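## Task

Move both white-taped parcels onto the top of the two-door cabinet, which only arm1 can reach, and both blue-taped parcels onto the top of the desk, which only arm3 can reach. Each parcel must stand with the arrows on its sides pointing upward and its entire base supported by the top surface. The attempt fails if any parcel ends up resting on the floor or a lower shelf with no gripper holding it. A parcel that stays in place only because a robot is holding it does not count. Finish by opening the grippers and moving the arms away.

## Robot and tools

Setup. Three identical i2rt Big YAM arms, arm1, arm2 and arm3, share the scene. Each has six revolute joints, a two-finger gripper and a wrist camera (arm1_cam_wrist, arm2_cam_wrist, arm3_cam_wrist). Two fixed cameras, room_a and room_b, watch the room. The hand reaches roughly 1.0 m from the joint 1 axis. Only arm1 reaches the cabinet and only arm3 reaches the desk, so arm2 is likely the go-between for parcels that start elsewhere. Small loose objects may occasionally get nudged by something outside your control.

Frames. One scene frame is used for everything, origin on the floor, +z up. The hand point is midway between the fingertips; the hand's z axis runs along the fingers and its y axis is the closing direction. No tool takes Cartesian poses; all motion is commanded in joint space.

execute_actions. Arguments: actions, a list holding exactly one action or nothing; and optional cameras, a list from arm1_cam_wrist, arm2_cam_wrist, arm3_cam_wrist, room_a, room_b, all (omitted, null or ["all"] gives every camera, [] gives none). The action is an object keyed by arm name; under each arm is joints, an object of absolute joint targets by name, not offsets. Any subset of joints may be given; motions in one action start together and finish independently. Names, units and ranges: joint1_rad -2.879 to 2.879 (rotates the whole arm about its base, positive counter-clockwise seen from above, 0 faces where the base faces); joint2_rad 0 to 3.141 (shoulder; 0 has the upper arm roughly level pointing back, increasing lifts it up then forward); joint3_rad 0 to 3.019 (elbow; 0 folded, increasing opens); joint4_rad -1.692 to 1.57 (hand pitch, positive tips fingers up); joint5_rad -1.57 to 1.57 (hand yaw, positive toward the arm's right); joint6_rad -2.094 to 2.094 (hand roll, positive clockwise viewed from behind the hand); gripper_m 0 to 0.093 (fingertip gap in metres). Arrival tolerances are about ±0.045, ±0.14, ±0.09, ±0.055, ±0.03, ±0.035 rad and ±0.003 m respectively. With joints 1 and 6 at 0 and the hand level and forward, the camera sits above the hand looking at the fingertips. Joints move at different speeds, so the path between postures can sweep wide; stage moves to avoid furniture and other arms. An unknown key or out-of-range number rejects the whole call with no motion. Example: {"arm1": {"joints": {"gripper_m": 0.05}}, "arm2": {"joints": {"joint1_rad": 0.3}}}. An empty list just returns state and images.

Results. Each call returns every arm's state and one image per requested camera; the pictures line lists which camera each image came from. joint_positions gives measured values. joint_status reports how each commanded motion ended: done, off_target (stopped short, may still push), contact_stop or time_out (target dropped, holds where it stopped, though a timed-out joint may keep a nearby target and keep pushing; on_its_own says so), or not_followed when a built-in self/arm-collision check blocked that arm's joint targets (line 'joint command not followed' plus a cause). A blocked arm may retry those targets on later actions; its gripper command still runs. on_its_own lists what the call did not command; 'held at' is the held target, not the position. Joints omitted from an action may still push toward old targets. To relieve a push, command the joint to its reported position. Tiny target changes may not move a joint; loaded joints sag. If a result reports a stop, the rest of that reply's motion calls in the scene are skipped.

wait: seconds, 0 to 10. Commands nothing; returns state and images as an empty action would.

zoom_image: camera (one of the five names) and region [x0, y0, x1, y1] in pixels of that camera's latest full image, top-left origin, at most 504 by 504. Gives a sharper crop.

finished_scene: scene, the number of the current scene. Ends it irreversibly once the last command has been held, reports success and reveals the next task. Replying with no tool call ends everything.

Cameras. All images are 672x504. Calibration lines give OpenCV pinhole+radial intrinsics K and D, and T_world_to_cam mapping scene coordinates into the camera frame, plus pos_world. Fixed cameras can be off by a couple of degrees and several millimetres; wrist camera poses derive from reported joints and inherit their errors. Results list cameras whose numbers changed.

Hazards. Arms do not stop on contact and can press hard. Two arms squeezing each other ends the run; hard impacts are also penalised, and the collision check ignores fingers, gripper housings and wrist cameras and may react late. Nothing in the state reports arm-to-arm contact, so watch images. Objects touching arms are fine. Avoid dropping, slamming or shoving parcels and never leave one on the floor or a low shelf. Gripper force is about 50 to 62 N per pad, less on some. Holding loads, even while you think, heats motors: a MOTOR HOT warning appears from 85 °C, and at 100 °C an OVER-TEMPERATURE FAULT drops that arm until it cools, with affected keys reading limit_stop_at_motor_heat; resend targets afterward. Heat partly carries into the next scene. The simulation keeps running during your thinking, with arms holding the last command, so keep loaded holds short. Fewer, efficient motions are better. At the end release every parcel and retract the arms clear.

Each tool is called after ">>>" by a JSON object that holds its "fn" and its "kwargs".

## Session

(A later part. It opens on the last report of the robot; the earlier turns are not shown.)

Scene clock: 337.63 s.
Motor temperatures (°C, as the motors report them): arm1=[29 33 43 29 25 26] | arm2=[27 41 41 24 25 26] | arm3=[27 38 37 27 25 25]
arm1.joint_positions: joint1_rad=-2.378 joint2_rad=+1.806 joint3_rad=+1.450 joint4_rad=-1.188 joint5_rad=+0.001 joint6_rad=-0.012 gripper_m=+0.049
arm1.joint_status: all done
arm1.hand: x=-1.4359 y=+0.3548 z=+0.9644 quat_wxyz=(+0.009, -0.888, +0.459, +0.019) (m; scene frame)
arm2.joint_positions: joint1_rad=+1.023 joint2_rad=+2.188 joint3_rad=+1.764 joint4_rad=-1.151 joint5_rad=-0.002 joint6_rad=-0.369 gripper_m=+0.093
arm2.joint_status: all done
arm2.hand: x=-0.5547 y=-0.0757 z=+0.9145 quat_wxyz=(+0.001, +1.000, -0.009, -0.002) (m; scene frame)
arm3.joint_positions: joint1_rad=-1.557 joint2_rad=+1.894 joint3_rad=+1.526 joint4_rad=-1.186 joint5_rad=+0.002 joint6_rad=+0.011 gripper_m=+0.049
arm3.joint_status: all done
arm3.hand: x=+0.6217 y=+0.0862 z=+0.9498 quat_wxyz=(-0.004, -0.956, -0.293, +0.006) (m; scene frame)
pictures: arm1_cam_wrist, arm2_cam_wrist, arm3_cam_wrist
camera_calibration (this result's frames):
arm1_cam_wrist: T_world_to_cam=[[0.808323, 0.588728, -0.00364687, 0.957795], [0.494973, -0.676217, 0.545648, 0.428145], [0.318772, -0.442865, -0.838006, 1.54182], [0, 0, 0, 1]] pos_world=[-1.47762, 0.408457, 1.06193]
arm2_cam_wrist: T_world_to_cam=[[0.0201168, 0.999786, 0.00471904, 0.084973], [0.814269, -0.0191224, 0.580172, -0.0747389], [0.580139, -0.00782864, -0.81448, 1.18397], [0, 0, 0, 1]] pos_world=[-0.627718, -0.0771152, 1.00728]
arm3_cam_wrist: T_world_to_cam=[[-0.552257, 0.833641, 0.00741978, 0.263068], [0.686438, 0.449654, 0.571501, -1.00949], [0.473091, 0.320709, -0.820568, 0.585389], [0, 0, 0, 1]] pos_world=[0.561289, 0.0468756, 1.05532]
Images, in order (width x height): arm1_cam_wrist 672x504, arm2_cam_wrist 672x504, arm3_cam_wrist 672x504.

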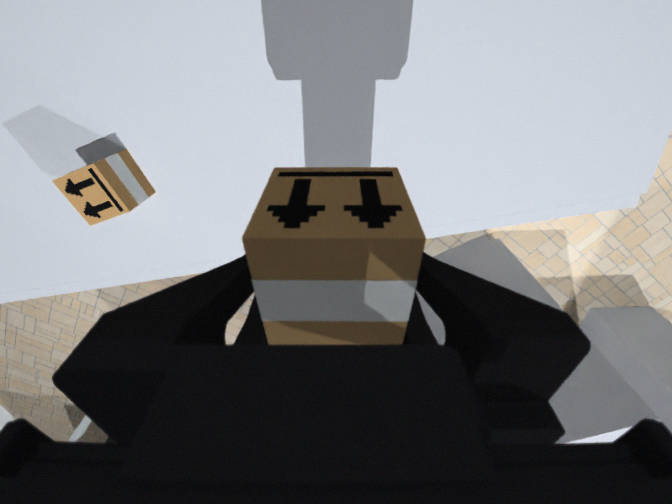

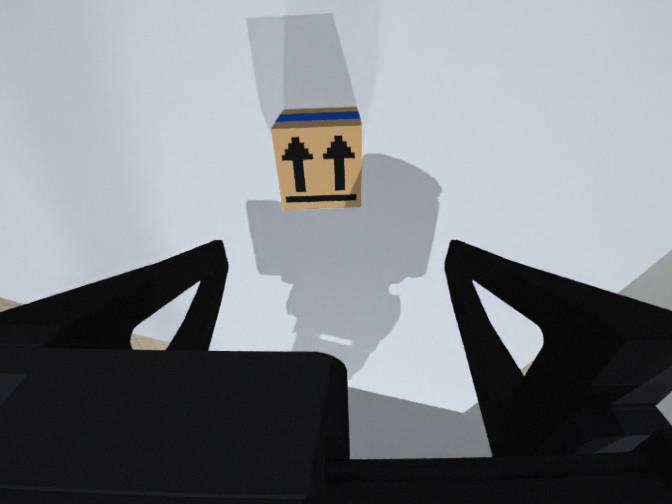

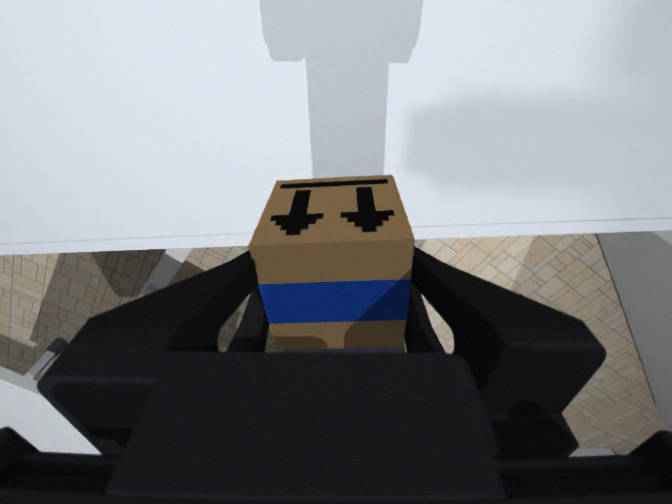

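>>> {"fn": "execute_actions", "kwargs": {"actions": [{"arm1":{"joints":{"joint2_rad":2.12,"joint3_rad":1.54,"joint4_rad":-0.925}},"arm2":{"joints":{"joint1_rad":1.06,"joint2_rad":2.335,"joint3_rad":1.74,"joint4_rad":-0.945}},"arm3":{"joints":{"joint1_rad":0.9,"joint2_rad":2.1,"joint3_rad":1.91}}}], "cameras": ["arm1_cam_wrist","arm2_cam_wrist","arm3_cam_wrist"]}}

Scene clock: 349.07 s.
Motor temperatures (°C, as the motors report them): arm1=[29 33 44 29 25 26] | arm2=[27 41 41 24 25 26] | arm3=[27 38 38 27 25 25]
arm1.joint_positions: joint1_rad=-2.378 joint2_rad=+2.138 joint3_rad=+1.513 joint4_rad=-0.940 joint5_rad=+0.001 joint6_rad=-0.012 gripper_m=+0.049
arm1.joint_status: all done
arm1.hand: x=-1.4679 y=+0.4002 z=+0.8052 quat_wxyz=(+0.004, -0.889, +0.459, +0.010) (m; scene frame)
arm2.joint_positions: joint1_rad=+1.054 joint2_rad=+2.352 joint3_rad=+1.725 joint4_rad=-0.954 joint5_rad=-0.002 joint6_rad=-0.369 gripper_m=+0.093
arm2.joint_status: all done
arm2.hand: x=-0.5627 y=-0.0943 z=+0.7987 quat_wxyz=(+0.002, +1.000, +0.006, +0.001) (m; scene frame)
arm3.joint_positions: joint1_rad=+0.904 joint2_rad=+2.122 joint3_rad=+1.882 joint4_rad=-1.192 joint5_rad=-0.002 joint6_rad=+0.011 gripper_m=+0.049
arm3.joint_status: all done
arm3.hand: x=+1.7694 y=+0.3568 z=+0.9547 quat_wxyz=(-0.073, -0.043, -0.996, +0.003) (m; scene frame)
pictures: arm1_cam_wrist, arm2_cam_wrist, arm3_cam_wrist
camera_calibration (this result's frames):
arm1_cam_wrist: T_world_to_cam=[[0.808333, 0.588711, -0.00416188, 0.956786], [0.488274, -0.666445, 0.563418, 0.533494], [0.328917, -0.457462, -0.826161, 1.44994], [0, 0, 0, 1]] pos_world=[-1.5108, 0.455565, 0.901284]
arm2_cam_wrist: T_world_to_cam=[[-0.0111938, 0.999935, 0.00235606, 0.0885947], [0.810479, 0.00769288, 0.585717, -0.00543408], [0.585661, 0.00846596, -0.810512, 1.09557], [0, 0, 0, 1]] pos_world=[-0.636239, -0.0978222, 0.89095]
arm3_cam_wrist: T_world_to_cam=[[-0.0969125, -0.995234, 0.0107849, 0.514919], [-0.883957, 0.0910465, 0.458618, 1.09255], [-0.457415, 0.0349124, -0.888568, 1.77302], [0, 0, 0, 1]] pos_world=[1.82668, 0.351091, 1.06884]
Images, in order (width x height): arm1_cam_wrist 672x504, arm2_cam_wrist 672x504, arm3_cam_wrist 672x504.

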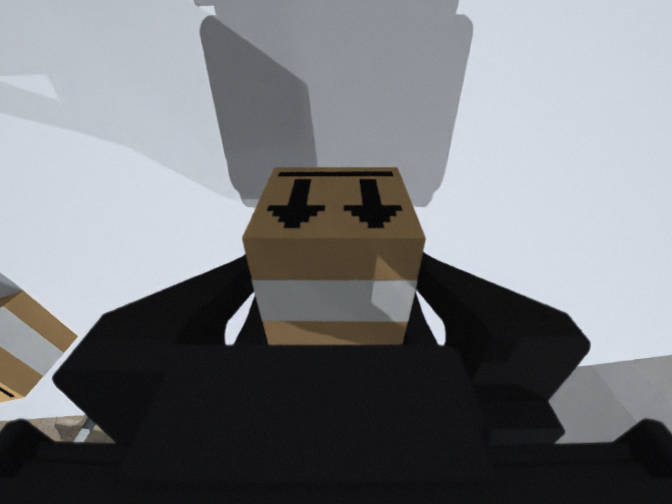

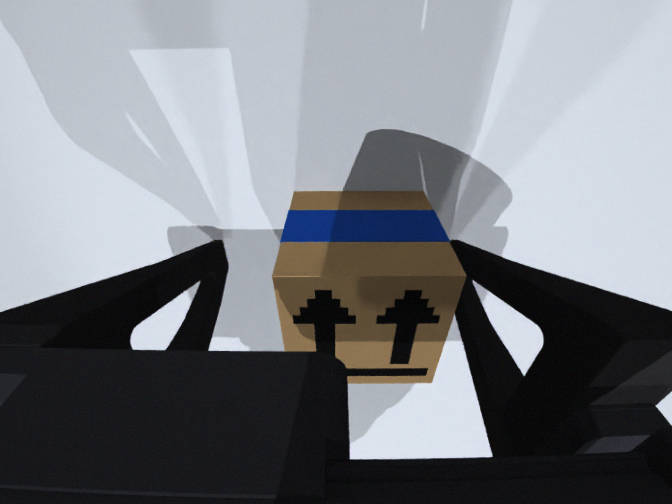

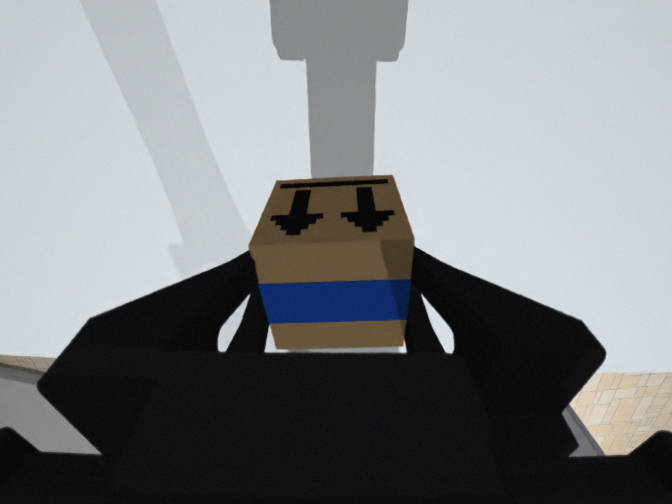

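>>> {"fn": "execute_actions", "kwargs": {"actions": [{"arm1":{"joints":{"joint2_rad":2.19}},"arm2":{"joints":{"joint1_rad":1.015,"joint3_rad":1.69}},"arm3":{"joints":{"joint2_rad":2.37,"joint3_rad":1.85,"joint4_rad":-1.015}}}], "cameras": ["arm1_cam_wrist","arm2_cam_wrist","arm3_cam_wrist"]}}

Scene clock: 356.10 s.
Motor temperatures (°C, as the motors report them): arm1=[29 33 44 29 25 26] | arm2=[26 41 41 24 25 26] | arm3=[27 39 39 27 25 25]
arm1.joint_positions: joint1_rad=-2.378 joint2_rad=+2.187 joint3_rad=+1.514 joint4_rad=-0.936 joint5_rad=+0.001 joint6_rad=-0.012 gripper_m=+0.049
arm1.joint_status: all done
arm1.hand: x=-1.4634 y=+0.3934 z=+0.7774 quat_wxyz=(-0.006, -0.889, +0.459, -0.010) (m; scene frame)
arm2.joint_positions: joint1_rad=+1.024 joint2_rad=+2.345 joint3_rad=+1.692 joint4_rad=-0.951 joint5_rad=-0.003 joint6_rad=-0.373 gripper_m=+0.093
arm2.joint_status: all done
arm2.hand: x=-0.5439 y=-0.0809 z=+0.7935 quat_wxyz=(+0.006, +1.000, -0.007, +0.011) (m; scene frame)
arm3.joint_positions: joint1_rad=+0.904 joint2_rad=+2.383 joint3_rad=+1.838 joint4_rad=-1.027 joint5_rad=-0.002 joint6_rad=+0.011 gripper_m=+0.049
arm3.joint_status: all done
arm3.hand: x=+1.7574 y=+0.3571 z=+0.7693 quat_wxyz=(-0.003, -0.043, -0.999, +0.001) (m; scene frame)
pictures: arm1_cam_wrist, arm2_cam_wrist, arm3_cam_wrist
camera_calibration (this result's frames):
arm1_cam_wrist: T_world_to_cam=[[0.808378, 0.588638, -0.00561714, 0.958239], [0.47377, -0.644907, 0.599697, 0.484583], [0.349382, -0.487443, -0.800208, 1.44392], [0, 0, 0, 1]] pos_world=[-1.50868, 0.452284, 0.870215]
arm2_cam_wrist: T_world_to_cam=[[0.0155345, 0.999858, -0.0064855, 0.0969776], [0.798652, -0.00850531, 0.601733, -0.0381789], [0.601592, -0.0145273, -0.798671, 1.07765], [0, 0, 0, 1]] pos_world=[-0.619318, -0.0816333, 0.884287]
arm3_cam_wrist: T_world_to_cam=[[-0.0956878, -0.995317, 0.0137271, 0.511623], [-0.811432, 0.0859823, 0.578088, 0.949373], [-0.576561, 0.0441774, -0.815859, 1.75293], [0, 0, 0, 1]] pos_world=[1.82998, 0.350158, 0.874295]
Images, in order (width x height): arm1_cam_wrist 672x504, arm2_cam_wrist 672x504, arm3_cam_wrist 672x504.

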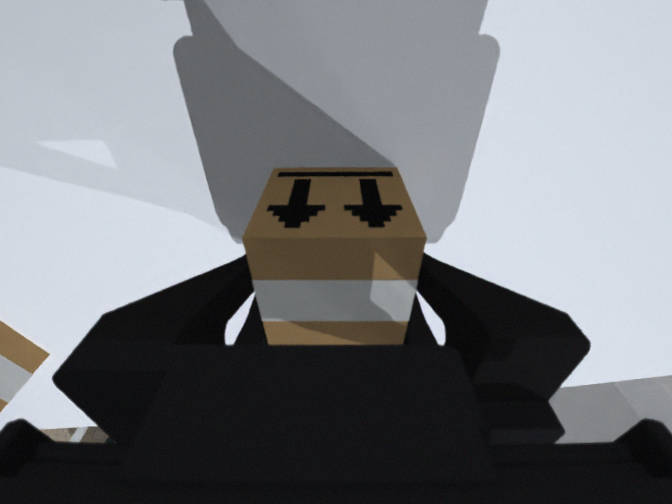

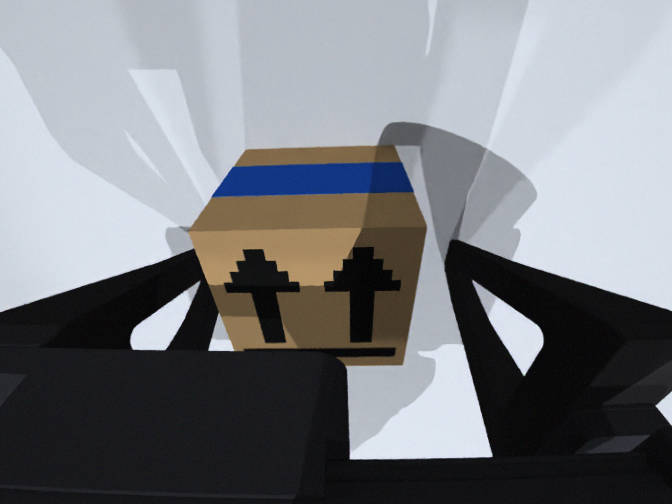

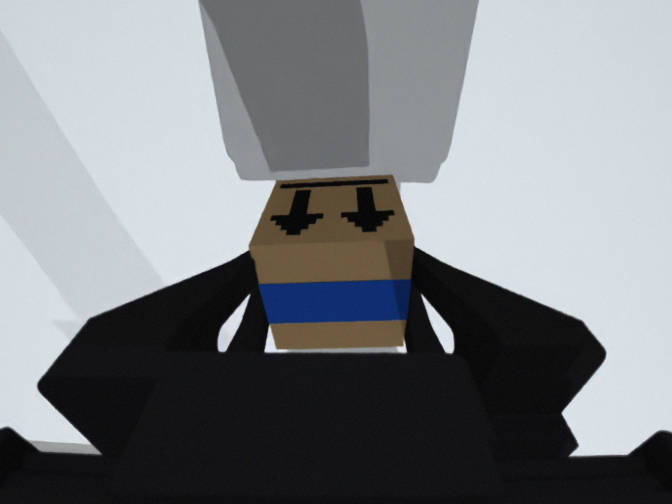

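>>> {"fn": "execute_actions", "kwargs": {"actions": [{"arm1":{"joints":{"joint2_rad":2.22}},"arm2":{"joints":{"gripper_m":0.03}},"arm3":{"joints":{"joint2_rad":2.425}}}], "cameras": ["arm1_cam_wrist","arm2_cam_wrist","arm3_cam_wrist"]}}

Scene clock: 361.50 s.
Motor temperatures (°C, as the motors report them): arm1=[29 33 43 29 25 26] | arm2=[26 41 40 24 25 26] | arm3=[27 39 38 27 25 25]
arm1.joint_positions: joint1_rad=-2.378 joint2_rad=+2.188 joint3_rad=+1.514 joint4_rad=-0.936 joint5_rad=+0.001 joint6_rad=-0.012 gripper_m=+0.049
arm1.joint_status: all done
arm1.hand: x=-1.4634 y=+0.3934 z=+0.7771 quat_wxyz=(-0.006, -0.889, +0.459, -0.010) (m; scene frame)
arm2.joint_positions: joint1_rad=+1.024 joint2_rad=+2.345 joint3_rad=+1.692 joint4_rad=-0.951 joint5_rad=-0.002 joint6_rad=-0.373 gripper_m=+0.049
arm2.joint_status: gripper_m off_target (ended at +0.049, target +0.030)
arm2.hand: x=-0.5439 y=-0.0808 z=+0.7935 quat_wxyz=(+0.006, +1.000, -0.007, +0.011) (m; scene frame)
arm3.joint_positions: joint1_rad=+0.904 joint2_rad=+2.409 joint3_rad=+1.838 joint4_rad=-1.027 joint5_rad=-0.002 joint6_rad=+0.011 gripper_m=+0.049
arm3.joint_status: all done
arm3.hand: x=+1.7513 y=+0.3575 z=+0.7526 quat_wxyz=(+0.010, -0.043, -0.999, +0.000) (m; scene frame)
pictures: arm1_cam_wrist, arm2_cam_wrist, arm3_cam_wrist
camera_calibration (this result's frames):
arm1_cam_wrist: T_world_to_cam=[[0.808378, 0.588637, -0.0056263, 0.958249], [0.473641, -0.644719, 0.600002, 0.48415], [0.349556, -0.487693, -0.799979, 1.44388], [0, 0, 0, 1]] pos_world=[-1.50866, 0.452248, 0.869971]
arm2_cam_wrist: T_world_to_cam=[[0.0155156, 0.999864, -0.00563636, 0.0961377], [0.798692, -0.00900217, 0.601673, -0.0381171], [0.60154, -0.013837, -0.798723, 1.07774], [0, 0, 0, 1]] pos_world=[-0.619349, -0.0815551, 0.884288]
arm3_cam_wrist: T_world_to_cam=[[-0.0954165, -0.995335, 0.014252, 0.510806], [-0.796199, 0.0849041, 0.599048, 0.911998], [-0.597464, 0.0458116, -0.800586, 1.76023], [0, 0, 0, 1]] pos_world=[1.82654, 0.350352, 0.855604]
Images, in order (width x height): arm1_cam_wrist 672x504, arm2_cam_wrist 672x504, arm3_cam_wrist 672x504.

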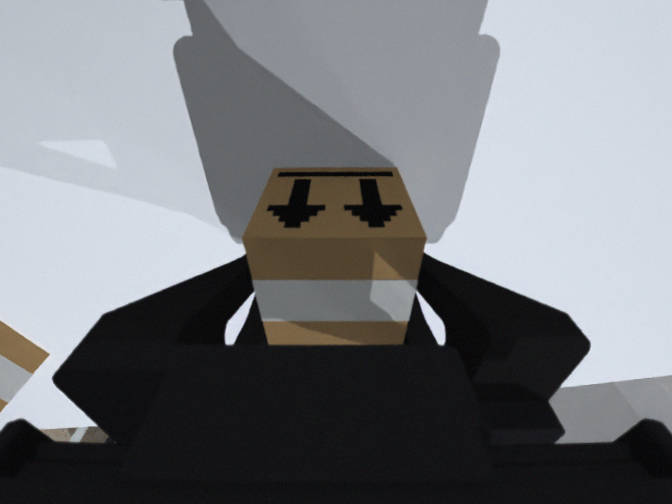

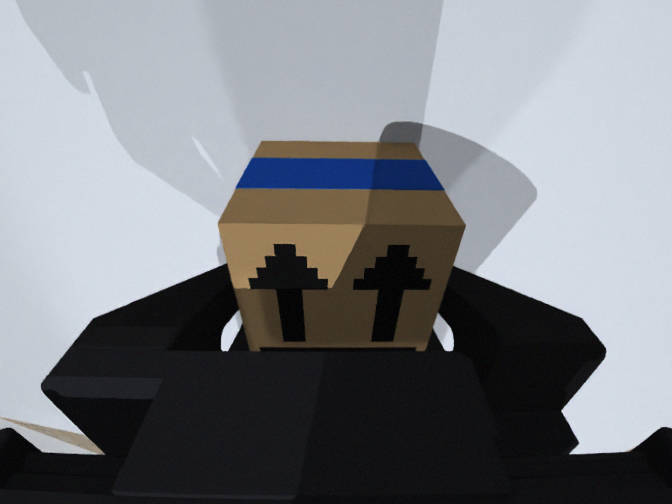

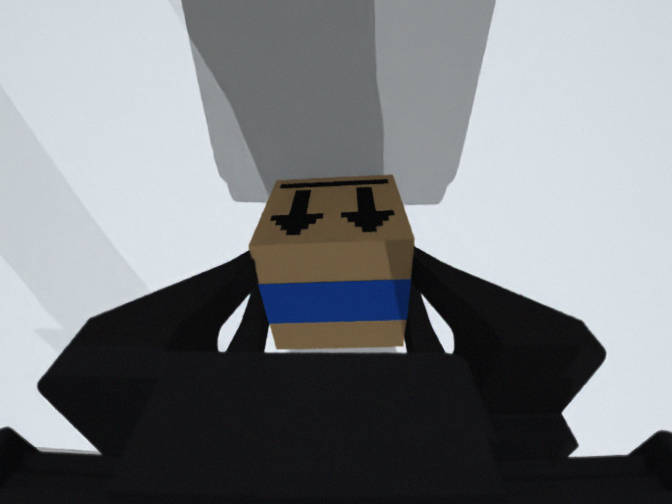

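>>> {"fn": "execute_actions", "kwargs": {"actions": [{"arm1":{"joints":{"joint2_rad":2.19,"gripper_m":0.093}},"arm2":{"joints":{"joint2_rad":2.1,"joint3_rad":1.86,"joint4_rad":-1.3}},"arm3":{"joints":{"joint2_rad":2.45}}}], "cameras": ["arm2_cam_wrist","arm3_cam_wrist"]}}

Scene clock: 365.97 s.
Motor temperatures (°C, as the motors report them): arm1=[29 33 43 29 25 26] | arm2=[26 41 40 24 25 26] | arm3=[27 39 38 27 25 25]
arm1.joint_positions: joint1_rad=-2.378 joint2_rad=+2.188 joint3_rad=+1.514 joint4_rad=-0.936 joint5_rad=+0.001 joint6_rad=-0.012 gripper_m=+0.093
arm1.joint_status: all done
arm1.hand: x=-1.4633 y=+0.3932 z=+0.7767 quat_wxyz=(-0.007, -0.889, +0.459, -0.010) (m; scene frame)
arm2.joint_positions: joint1_rad=+1.024 joint2_rad=+2.101 joint3_rad=+1.845 joint4_rad=-1.293 joint5_rad=-0.002 joint6_rad=-0.373 gripper_m=+0.049
arm2.joint_status: all done
arm2.hand: x=-0.5574 y=-0.0750 z=+0.9978 quat_wxyz=(-0.004, +1.000, -0.007, -0.014) (m; scene frame)
arm3.joint_positions: joint1_rad=+0.904 joint2_rad=+2.425 joint3_rad=+1.838 joint4_rad=-1.025 joint5_rad=-0.002 joint6_rad=+0.011 gripper_m=+0.049
arm3.joint_status: all done
arm3.hand: x=+1.7478 y=+0.3576 z=+0.7423 quat_wxyz=(+0.017, -0.043, -0.999, +0.000) (m; scene frame)
pictures: arm2_cam_wrist, arm3_cam_wrist
camera_calibration (this result's frames):
arm2_cam_wrist: T_world_to_cam=[[0.0157997, 0.999775, 0.0141502, 0.0721267], [0.82805, -0.0210155, 0.560261, -0.0934494], [0.560432, 0.00286506, -0.828195, 1.25692], [0, 0, 0, 1]] pos_world=[-0.628177, -0.0776755, 1.09231]
arm3_cam_wrist: T_world_to_cam=[[-0.0952539, -0.995341, 0.0149081, 0.510013], [-0.7879, 0.0845379, 0.609973, 0.892928], [-0.608391, 0.0463562, -0.792282, 1.76266], [0, 0, 0, 1]] pos_world=[1.82451, 0.35044, 0.844263]
Images, in order (width x height): arm2_cam_wrist 672x504, arm3_cam_wrist 672x504.

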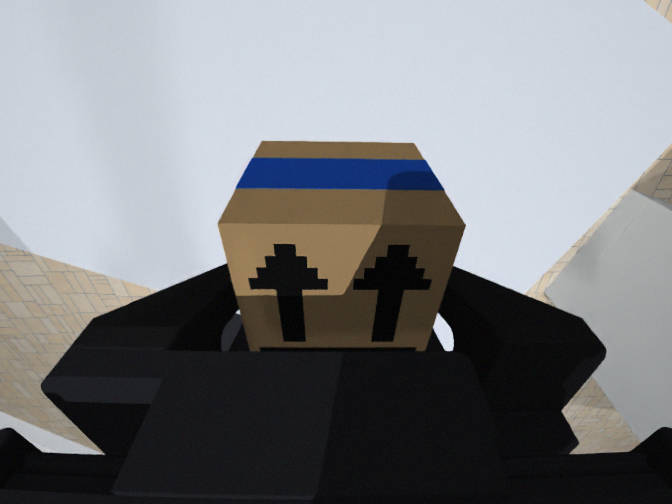

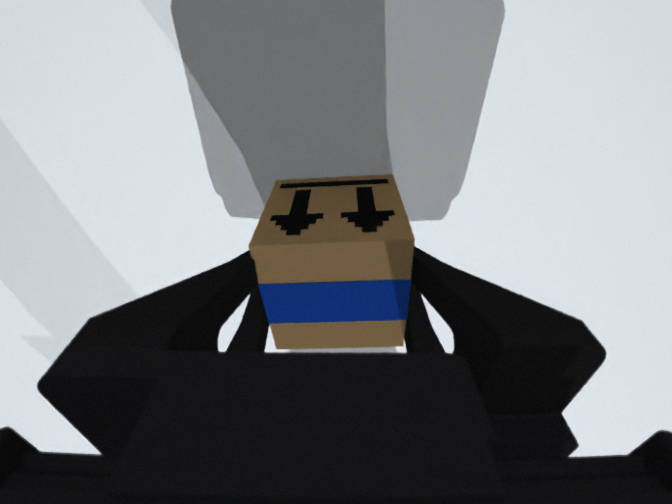

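>>> {"fn": "execute_actions", "kwargs": {"actions": [{"arm1":{"joints":{"joint2_rad":1.85,"joint4_rad":-1.15}},"arm2":{"joints":{"joint1_rad":-1.114,"joint6_rad":0.0}},"arm3":{"joints":{"joint2_rad":2.475}}}], "cameras": ["arm1_cam_wrist","arm3_cam_wrist"]}}

Scene clock: 413.70 s.
Motor temperatures (°C, as the motors report them): arm1=[29 33 43 29 25 26] | arm2=[27 41 42 24 25 26] | arm3=[27 40 38 27 25 25]
arm1.joint_positions: joint1_rad=-2.378 joint2_rad=+1.855 joint3_rad=+1.523 joint4_rad=-1.138 joint5_rad=+0.001 joint6_rad=-0.012 gripper_m=+0.093
arm1.joint_status: all done
arm1.hand: x=-1.4577 y=+0.3862 z=+0.9664 quat_wxyz=(+0.026, -0.887, +0.458, +0.052) (m; scene frame)
arm2.joint_positions: joint1_rad=-1.124 joint2_rad=+2.101 joint3_rad=+1.845 joint4_rad=-1.293 joint5_rad=+0.001 joint6_rad=-0.014 gripper_m=+0.049
arm2.joint_status: all done
arm2.hand: x=+0.5731 y=+0.0496 z=+0.9894 quat_wxyz=(-0.007, +0.306, -0.952, -0.005) (m; scene frame)
arm3.joint_positions: joint1_rad=+0.904 joint2_rad=+2.425 joint3_rad=+1.838 joint4_rad=-1.025 joint5_rad=-0.002 joint6_rad=+0.011 gripper_m=+0.049
arm3.joint_status: all done
arm3.hand: x=+1.7477 y=+0.3576 z=+0.7420 quat_wxyz=(+0.017, -0.043, -0.999, +0.000) (m; scene frame)
pictures: arm1_cam_wrist, arm3_cam_wrist
camera_calibration (this result's frames):
arm1_cam_wrist: T_world_to_cam=[[0.80831, 0.588753, -0.00225904, 0.95557], [0.516448, -0.707188, 0.482874, 0.562996], [0.282696, -0.391479, -0.875687, 1.52835], [0, 0, 0, 1]] pos_world=[-1.49521, 0.433866, 1.06866]
arm3_cam_wrist: T_world_to_cam=[[-0.0952496, -0.995342, 0.0149157, 0.510001], [-0.787668, 0.0845214, 0.610275, 0.892376], [-0.608693, 0.0463798, -0.792049, 1.76276], [0, 0, 0, 1]] pos_world=[1.82445, 0.350444, 0.843989]
Images, in order (width x height): arm1_cam_wrist 672x504, arm3_cam_wrist 672x504.

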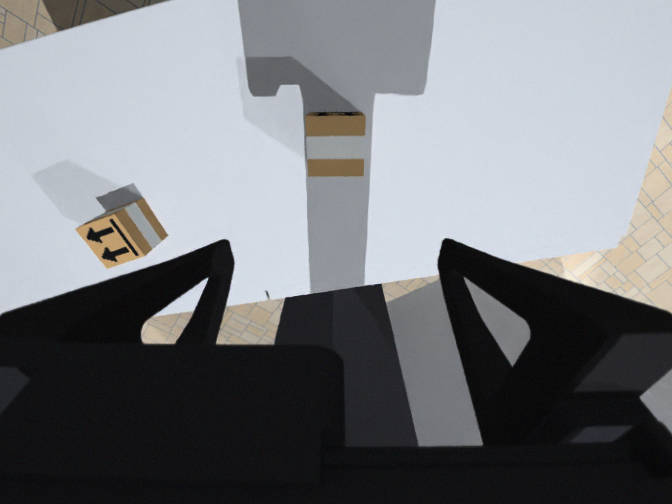

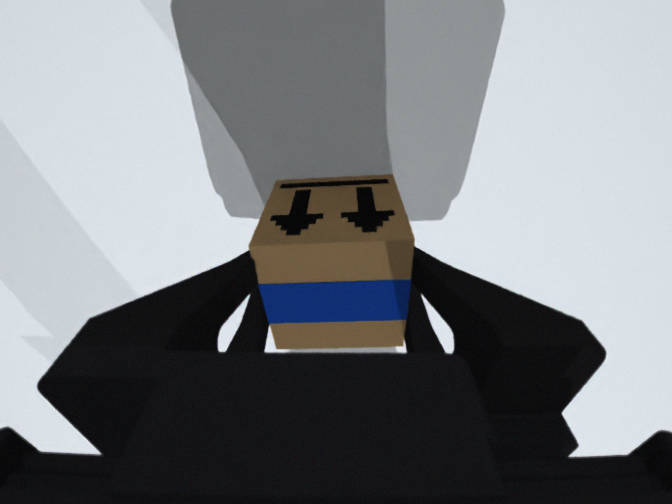

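>>> {"fn": "execute_actions", "kwargs": {"actions": [{"arm1":{"joints":{"joint1_rad":-1.945,"joint2_rad":1.905,"joint3_rad":1.435,"joint4_rad":-1.08,"joint6_rad":1.64}},"arm2":{"joints":{"joint2_rad":2.385,"joint3_rad":1.845,"joint4_rad":-0.985}},"arm3":{"joints":{"joint2_rad":2.43,"gripper_m":0.093}}}], "cameras": ["arm1_cam_wrist","arm2_cam_wrist"]}}

Scene clock: 418.87 s.
Motor temperatures (°C, as the motors report them): arm1=[29 33 43 29 25 26] | arm2=[27 41 42 24 25 26] | arm3=[27 40 38 27 25 25]
arm1.joint_positions: joint1_rad=-1.942 joint2_rad=+1.921 joint3_rad=+1.425 joint4_rad=-1.091 joint5_rad=-0.002 joint6_rad=+1.625 gripper_m=+0.093
arm1.joint_status: all done
arm1.hand: x=-1.6018 y=+0.1872 z=+0.8954 quat_wxyz=(+0.001, -0.474, +0.881, +0.000) (m; scene frame)
arm2.joint_positions: joint1_rad=-1.123 joint2_rad=+2.395 joint3_rad=+1.828 joint4_rad=-0.993 joint5_rad=+0.001 joint6_rad=-0.014 gripper_m=+0.049
arm2.joint_status: all done
arm2.hand: x=+0.5909 y=+0.0636 z=+0.7952 quat_wxyz=(-0.002, +0.306, -0.952, -0.003) (m; scene frame)
arm3.joint_positions: joint1_rad=+0.904 joint2_rad=+2.425 joint3_rad=+1.838 joint4_rad=-1.025 joint5_rad=-0.002 joint6_rad=+0.011 gripper_m=+0.093
arm3.joint_status: all done
arm3.hand: x=+1.7477 y=+0.3576 z=+0.7420 quat_wxyz=(+0.017, -0.043, -0.999, +0.000) (m; scene frame)
pictures: arm1_cam_wrist, arm2_cam_wrist
camera_calibration (this result's frames):
arm1_cam_wrist: T_world_to_cam=[[0.840675, -0.541537, -0.00148008, 1.45176], [-0.440483, -0.685385, 0.579847, -1.09276], [-0.315023, -0.486811, -0.814724, 0.434831], [0, 0, 0, 1]] pos_world=[-1.56482, 0.248903, 0.990049]
arm2_cam_wrist: T_world_to_cam=[[0.581123, -0.813814, 0.00163204, -0.290471], [-0.66333, -0.472503, 0.580288, -0.0338689], [-0.471475, -0.338301, -0.81441, 1.06562], [0, 0, 0, 1]] pos_world=[0.648746, 0.108108, 0.887978]
Images, in order (width x height): arm1_cam_wrist 672x504, arm2_cam_wrist 672x504.

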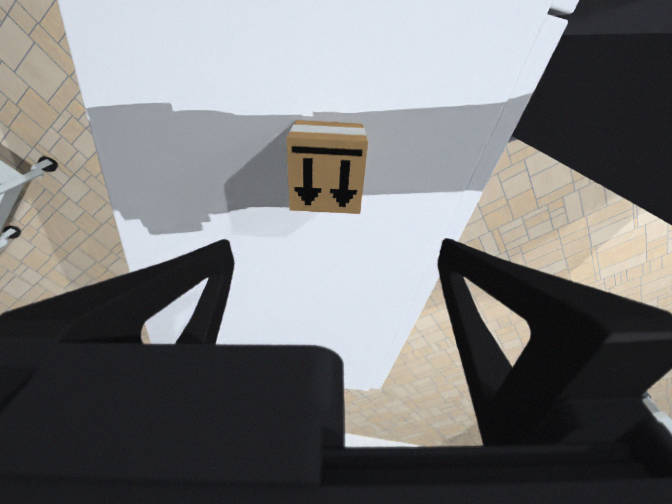

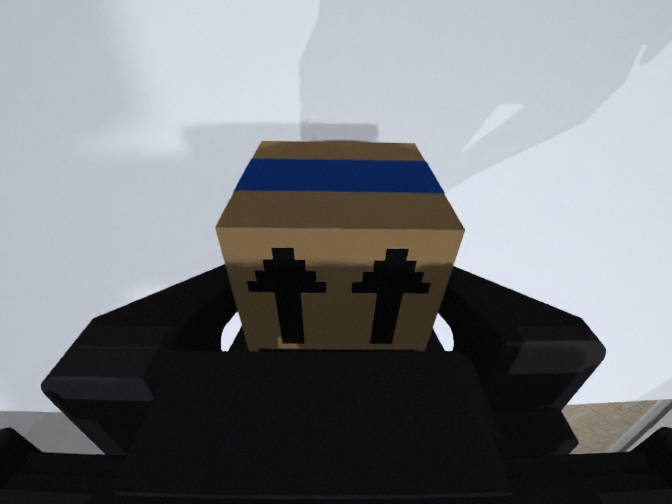

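>>> {"fn": "execute_actions", "kwargs": {"actions": [{"arm1":{"joints":{"joint2_rad":2.09,"joint3_rad":1.37,"joint4_rad":-0.82}},"arm2":{"joints":{"joint2_rad":2.435}},"arm3":{"joints":{"joint2_rad":2.0,"joint4_rad":-1.3}}}], "cameras": ["arm1_cam_wrist","arm2_cam_wrist","arm3_cam_wrist"]}}

Scene clock: 428.40 s.
Motor temperatures (°C, as the motors report them): arm1=[29 33 43 29 25 26] | arm2=[26 42 42 24 25 26] | arm3=[27 40 38 27 25 25]
arm1.joint_positions: joint1_rad=-1.942 joint2_rad=+2.105 joint3_rad=+1.354 joint4_rad=-0.834 joint5_rad=-0.002 joint6_rad=+1.626 gripper_m=+0.093
arm1.joint_status: all done
arm1.hand: x=-1.6044 y=+0.1893 z=+0.7757 quat_wxyz=(+0.000, -0.473, +0.881, +0.001) (m; scene frame)
arm2.joint_positions: joint1_rad=-1.123 joint2_rad=+2.426 joint3_rad=+1.828 joint4_rad=-0.993 joint5_rad=+0.001 joint6_rad=-0.014 gripper_m=+0.049
arm2.joint_status: all done
arm2.hand: x=+0.5843 y=+0.0592 z=+0.7753 quat_wxyz=(+0.013, +0.306, -0.952, +0.002) (m; scene frame)
arm3.joint_positions: joint1_rad=+0.904 joint2_rad=+2.001 joint3_rad=+1.838 joint4_rad=-1.286 joint5_rad=-0.002 joint6_rad=+0.011 gripper_m=+0.093
arm3.joint_status: all done
arm3.hand: x=+1.7345 y=+0.3596 z=+1.0113 quat_wxyz=(-0.064, -0.043, -0.997, +0.003) (m; scene frame)
pictures: arm1_cam_wrist, arm2_cam_wrist, arm3_cam_wrist
camera_calibration (this result's frames):
arm1_cam_wrist: T_world_to_cam=[[0.840054, -0.542483, -0.00454754, 1.45646], [-0.439844, -0.685972, 0.579638, -1.02171], [-0.317563, -0.484927, -0.814862, 0.33319], [0, 0, 0, 1]] pos_world=[-1.56709, 0.250814, 0.870347]
arm2_cam_wrist: T_world_to_cam=[[0.581304, -0.813685, 0.00125486, -0.290047], [-0.648401, -0.462291, 0.604866, -0.0571198], [-0.491591, -0.352425, -0.796326, 1.04343], [0, 0, 0, 1]] pos_world=[0.644512, 0.105319, 0.865828]
arm3_cam_wrist: T_world_to_cam=[[-0.0968359, -0.995234, 0.0115246, 0.512804], [-0.876133, 0.09073, 0.473454, 1.00702], [-0.472243, 0.0357503, -0.880743, 1.8248], [0, 0, 0, 1]] pos_world=[1.79369, 0.353755, 1.12449]
Images, in order (width x height): arm1_cam_wrist 672x504, arm2_cam_wrist 672x504, arm3_cam_wrist 672x504.

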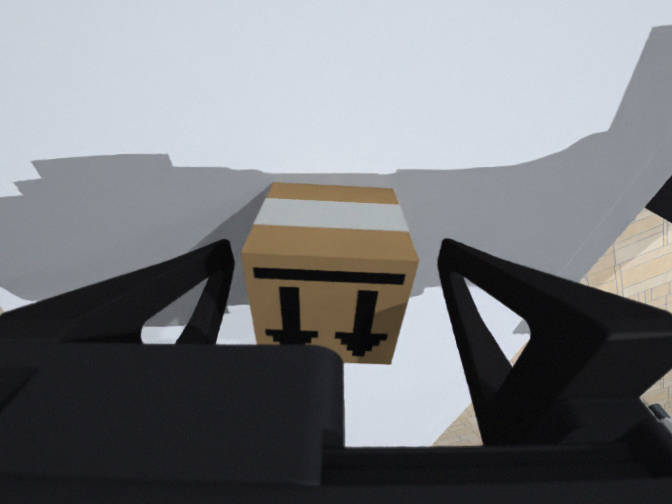

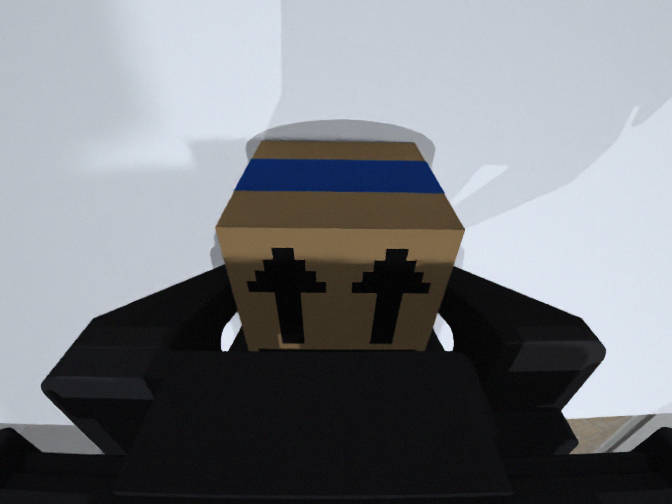

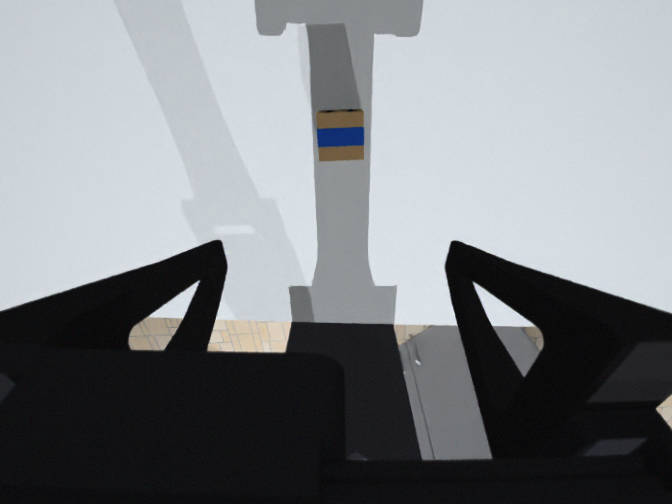

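>>> {"fn": "execute_actions", "kwargs": {"actions": [{"arm1":{"joints":{"gripper_m":0.03}},"arm2":{"joints":{"joint2_rad":2.455}},"arm3":{"joints":{"joint1_rad":-0.5}}}], "cameras": ["arm1_cam_wrist","arm2_cam_wrist"]}}

Scene clock: 432.90 s.
Motor temperatures (°C, as the motors report them): arm1=[29 33 42 29 25 26] | arm2=[26 42 42 24 25 26] | arm3=[27 40 38 27 25 25]
arm1.joint_positions: joint1_rad=-1.942 joint2_rad=+2.105 joint3_rad=+1.354 joint4_rad=-0.833 joint5_rad=-0.002 joint6_rad=+1.627 gripper_m=+0.049
arm1.joint_status: gripper_m off_target (ended at +0.049, target +0.030)
arm1.hand: x=-1.6045 y=+0.1894 z=+0.7757 quat_wxyz=(+0.000, -0.473, +0.881, +0.001) (m; scene frame)
arm2.joint_positions: joint1_rad=-1.123 joint2_rad=+2.427 joint3_rad=+1.828 joint4_rad=-0.993 joint5_rad=+0.001 joint6_rad=-0.014 gripper_m=+0.049
arm2.joint_status: all done
arm2.hand: x=+0.5842 y=+0.0591 z=+0.7749 quat_wxyz=(+0.013, +0.306, -0.952, +0.002) (m; scene frame)
arm3.joint_positions: joint1_rad=-0.509 joint2_rad=+2.001 joint3_rad=+1.838 joint4_rad=-1.286 joint5_rad=+0.003 joint6_rad=+0.011 gripper_m=+0.093
arm3.joint_status: all done
arm3.hand: x=+1.1409 y=-0.2376 z=+1.0097 quat_wxyz=(-0.048, -0.680, -0.730, +0.041) (m; scene frame)
pictures: arm1_cam_wrist, arm2_cam_wrist
camera_calibration (this result's frames):
arm1_cam_wrist: T_world_to_cam=[[0.839847, -0.542802, -0.00492939, 1.45657], [-0.439913, -0.685917, 0.579651, -1.02184], [-0.318017, -0.484649, -0.81485, 0.332398], [0, 0, 0, 1]] pos_world=[-1.56711, 0.250829, 0.870346]
arm2_cam_wrist: T_world_to_cam=[[0.581309, -0.813682, 0.00124534, -0.290037], [-0.64802, -0.46203, 0.605473, -0.057696], [-0.492088, -0.352774, -0.795864, 1.04288], [0, 0, 0, 1]] pos_world=[0.644399, 0.105245, 0.865282]
Images, in order (width x height): arm1_cam_wrist 672x504, arm2_cam_wrist 672x504.

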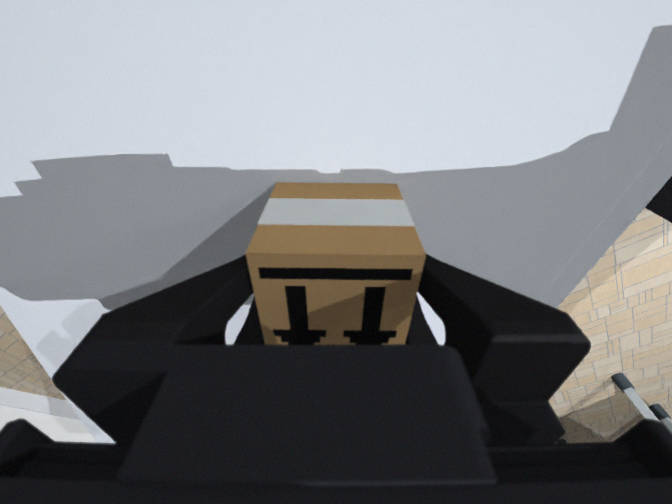

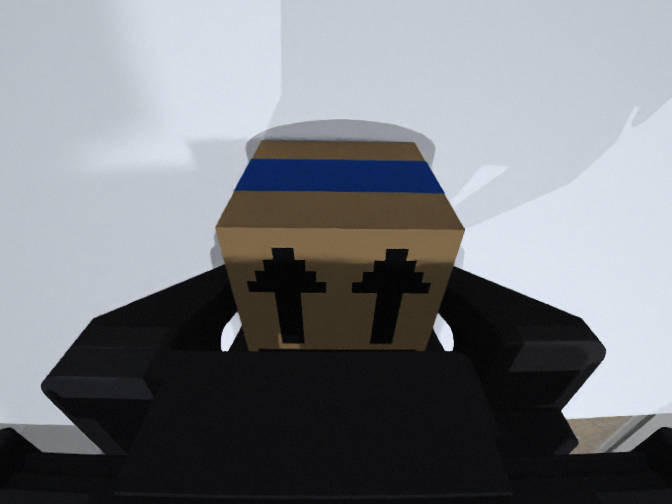

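>>> {"fn": "execute_actions", "kwargs": {"actions": [{"arm1":{"joints":{"joint2_rad":2.07,"joint6_rad":-0.01}},"arm2":{"joints":{"joint2_rad":2.43,"gripper_m":0.093}}}], "cameras": ["arm1_cam_wrist"]}}

Scene clock: 441.70 s.
Motor temperatures (°C, as the motors report them): arm1=[29 34 42 29 25 26] | arm2=[26 41 41 24 25 26] | arm3=[27 40 39 27 25 25]
arm1.joint_positions: joint1_rad=-1.942 joint2_rad=+2.092 joint3_rad=+1.354 joint4_rad=-0.833 joint5_rad=-0.002 joint6_rad=+0.005 gripper_m=+0.049
arm1.joint_status: all done
arm1.hand: x=-1.6067 y=+0.1907 z=+0.7824 quat_wxyz=(+0.003, -0.964, +0.264, +0.007) (m; scene frame)
arm2.joint_positions: joint1_rad=-1.121 joint2_rad=+2.427 joint3_rad=+1.828 joint4_rad=-0.992 joint5_rad=+0.000 joint6_rad=-0.014 gripper_m=+0.093
arm2.joint_status: all done
arm2.hand: x=+0.5834 y=+0.0604 z=+0.7749 quat_wxyz=(+0.013, +0.307, -0.952, +0.001) (m; scene frame)
arm3.joint_positions: joint1_rad=-0.509 joint2_rad=+2.001 joint3_rad=+1.838 joint4_rad=-1.286 joint5_rad=+0.003 joint6_rad=+0.011 gripper_m=+0.093
arm3.joint_status: not commanded
arm3.hand: x=+1.1409 y=-0.2376 z=+1.0097 quat_wxyz=(-0.048, -0.680, -0.730, +0.041) (m; scene frame)
pictures: arm1_cam_wrist
camera_calibration (this result's frames):
arm1_cam_wrist: T_world_to_cam=[[0.499365, 0.866392, -0.000678041, 0.640129], [0.712475, -0.410206, 0.569307, 0.781217], [0.492965, -0.284775, -0.822125, 1.60833], [0, 0, 0, 1]] pos_world=[-1.66911, 0.22387, 0.877929]
Images, in order (width x height): arm1_cam_wrist 672x504.

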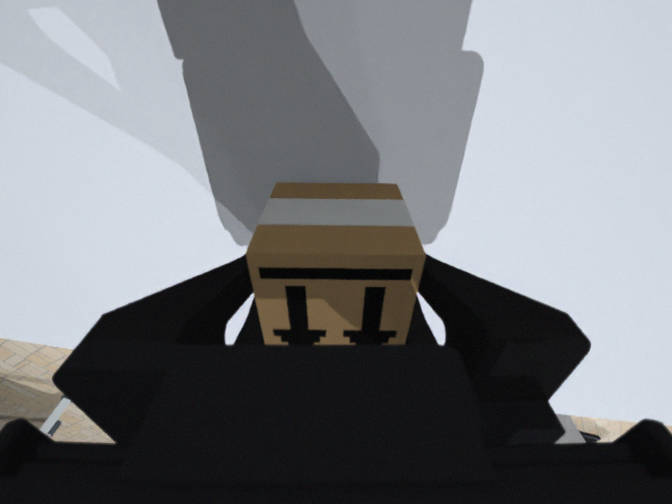

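>>> {"fn": "execute_actions", "kwargs": {"actions": [{"arm1":{"joints":{"joint2_rad":2.13}},"arm2":{"joints":{"joint2_rad":2.05,"joint4_rad":-1.3}},"arm3":{"joints":{"joint2_rad":1.89,"joint3_rad":0.84,"joint4_rad":0.565}}}], "cameras": ["arm2_cam_wrist"]}}

Scene clock: 454.20 s.
Motor temperatures (°C, as the motors report them): arm1=[29 34 42 29 25 26] | arm2=[26 42 41 24 25 26] | arm3=[27 40 39 27 25 25]
arm1.joint_positions: joint1_rad=-1.942 joint2_rad=+2.107 joint3_rad=+1.354 joint4_rad=-0.831 joint5_rad=-0.002 joint6_rad=+0.004 gripper_m=+0.049
arm1.joint_status: all done
arm1.hand: x=-1.6047 y=+0.1896 z=+0.7747 quat_wxyz=(+0.001, -0.965, +0.264, +0.001) (m; scene frame)
arm2.joint_positions: joint1_rad=-1.121 joint2_rad=+2.051 joint3_rad=+1.835 joint4_rad=-1.292 joint5_rad=+0.000 joint6_rad=-0.014 gripper_m=+0.093
arm2.joint_status: all done
arm2.hand: x=+0.5712 y=+0.0501 z=+1.0164 quat_wxyz=(-0.026, +0.306, -0.951, -0.011) (m; scene frame)
arm3.joint_positions: joint1_rad=-0.509 joint2_rad=+1.903 joint3_rad=+0.849 joint4_rad=+0.540 joint5_rad=+0.003 joint6_rad=+0.011 gripper_m=+0.093
arm3.joint_status: all done
arm3.hand: x=+1.1388 y=-0.2023 z=+0.8827 quat_wxyz=(-0.376, -0.589, -0.630, +0.339) (m; scene frame)
pictures: arm2_cam_wrist
camera_calibration (this result's frames):
arm2_cam_wrist: T_world_to_cam=[[0.582415, -0.812891, 0.00072833, -0.290203], [-0.686004, -0.491022, 0.536931, -0.123714], [-0.436109, -0.313216, -0.843626, 1.24018], [0, 0, 0, 1]] pos_world=[0.625003, 0.0917943, 1.11288]
Images, in order (width x height): arm2_cam_wrist 672x504.

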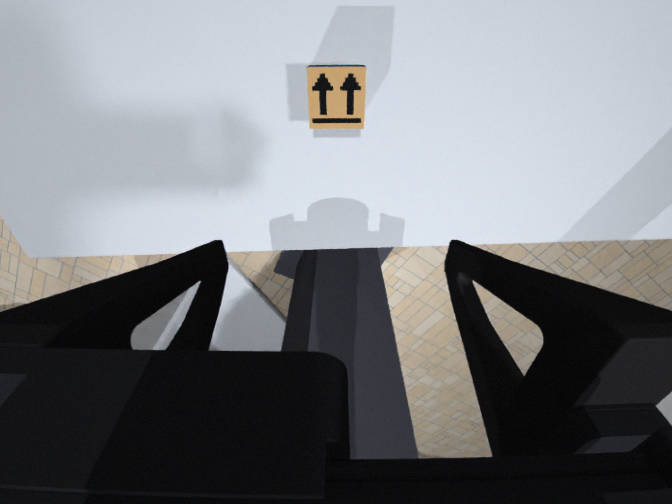

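>>> {"fn": "execute_actions", "kwargs": {"actions": [{"arm1":{"joints":{"joint2_rad":2.11,"gripper_m":0.093}},"arm2":{"joints":{"joint1_rad":0.2}},"arm3":{"joints":{"joint1_rad":-1.55,"joint2_rad":1.87,"joint3_rad":0.765,"joint4_rad":0.61}}}], "cameras": ["arm3_cam_wrist"]}}

Scene clock: 462.43 s.
Motor temperatures (°C, as the motors report them): arm1=[29 33 42 29 25 26] | arm2=[27 42 42 24 25 26] | arm3=[27 39 37 27 25 25]
arm1.joint_positions: joint1_rad=-1.942 joint2_rad=+2.108 joint3_rad=+1.354 joint4_rad=-0.831 joint5_rad=-0.002 joint6_rad=+0.004 gripper_m=+0.093
arm1.joint_status: all done
arm1.hand: x=-1.6047 y=+0.1896 z=+0.7743 quat_wxyz=(+0.001, -0.965, +0.264, +0.001) (m; scene frame)
arm2.joint_positions: joint1_rad=+0.212 joint2_rad=+2.051 joint3_rad=+1.835 joint4_rad=-1.292 joint5_rad=-0.002 joint6_rad=-0.013 gripper_m=+0.093
arm2.joint_status: all done
arm2.hand: x=-0.1928 y=+0.2821 z=+1.0227 quat_wxyz=(-0.015, +0.829, -0.558, -0.030) (m; scene frame)
arm3.joint_positions: joint1_rad=-1.552 joint2_rad=+1.879 joint3_rad=+0.774 joint4_rad=+0.587 joint5_rad=+0.001 joint6_rad=+0.011 gripper_m=+0.093
arm3.joint_status: all done
arm3.hand: x=+0.6077 y=+0.0723 z=+0.8724 quat_wxyz=(-0.156, -0.828, -0.253, +0.476) (m; scene frame)
pictures: arm3_cam_wrist
camera_calibration (this result's frames):
arm3_cam_wrist: T_world_to_cam=[[-0.554709, 0.83185, -0.0179827, 0.291262], [0.761383, 0.498766, -0.414161, -0.138582], [-0.33555, -0.24343, -0.910026, 1.14324], [0, 0, 0, 1]] pos_world=[0.650694, 0.105133, 0.98822]
Images, in order (width x height): arm3_cam_wrist 672x504.

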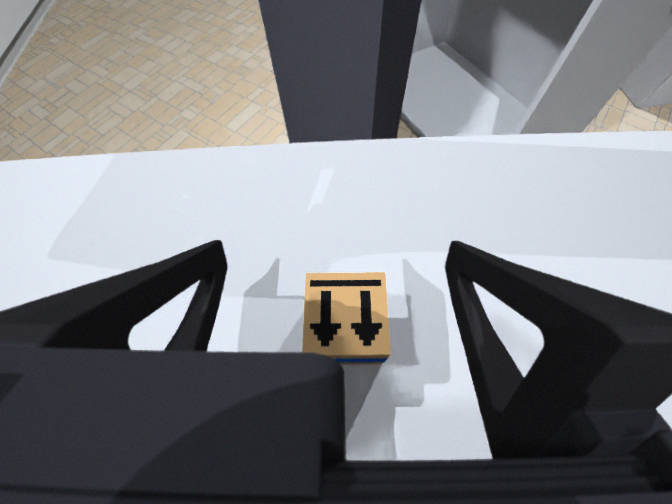

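>>> {"fn": "execute_actions", "kwargs": {"actions": [{"arm1":{"joints":{"joint2_rad":1.83,"joint3_rad":1.1,"joint4_rad":0.665}},"arm3":{"joints":{"joint1_rad":-1.565,"joint2_rad":2.135,"joint3_rad":0.8,"joint4_rad":0.855}}}], "cameras": ["arm1_cam_wrist","arm3_cam_wrist"]}}

Scene clock: 477.90 s.
Motor temperatures (°C, as the motors report them): arm1=[29 33 42 29 25 26] | arm2=[27 41 42 24 25 26] | arm3=[27 38 36 27 25 25]
arm1.joint_positions: joint1_rad=-1.942 joint2_rad=+1.828 joint3_rad=+1.096 joint4_rad=+0.641 joint5_rad=-0.002 joint6_rad=+0.004 gripper_m=+0.093
arm1.joint_status: all done
arm1.hand: x=-1.7427 y=+0.2691 z=+1.0646 quat_wxyz=(+0.178, -0.708, +0.192, +0.656) (m; scene frame)
arm2.joint_positions: joint1_rad=+0.212 joint2_rad=+2.051 joint3_rad=+1.835 joint4_rad=-1.292 joint5_rad=-0.002 joint6_rad=-0.013 gripper_m=+0.093
arm2.joint_status: not commanded
arm2.hand: x=-0.1928 y=+0.2821 z=+1.0227 quat_wxyz=(-0.015, +0.829, -0.558, -0.030) (m; scene frame)
arm3.joint_positions: joint1_rad=-1.554 joint2_rad=+2.147 joint3_rad=+0.778 joint4_rad=+0.831 joint5_rad=+0.001 joint6_rad=+0.011 gripper_m=+0.093
arm3.joint_status: all done
arm3.hand: x=+0.6192 y=+0.0806 z=+0.7754 quat_wxyz=(-0.153, -0.832, -0.254, +0.468) (m; scene frame)
pictures: arm1_cam_wrist, arm3_cam_wrist
camera_calibration (this result's frames):
arm1_cam_wrist: T_world_to_cam=[[0.501064, 0.865332, 0.0116682, 0.630384], [0.559323, -0.313524, -0.767372, 1.87973], [-0.660373, 0.391028, -0.641096, -0.454723], [0, 0, 0, 1]] pos_world=[-1.66753, 0.22166, 1.14358]
arm3_cam_wrist: T_world_to_cam=[[-0.553266, 0.83282, -0.0175294, 0.287708], [0.768789, 0.5024, -0.395673, -0.210919], [-0.320718, -0.232389, -0.918224, 1.05712], [0, 0, 0, 1]] pos_world=[0.660369, 0.11202, 0.892262]
Images, in order (width x height): arm1_cam_wrist 672x504, arm3_cam_wrist 672x504.

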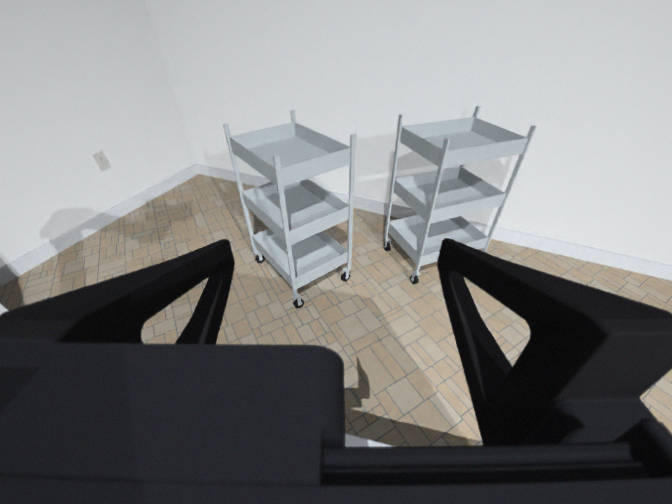

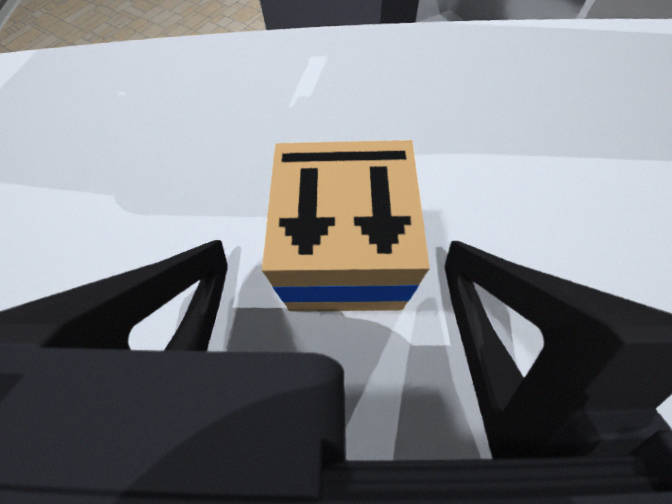

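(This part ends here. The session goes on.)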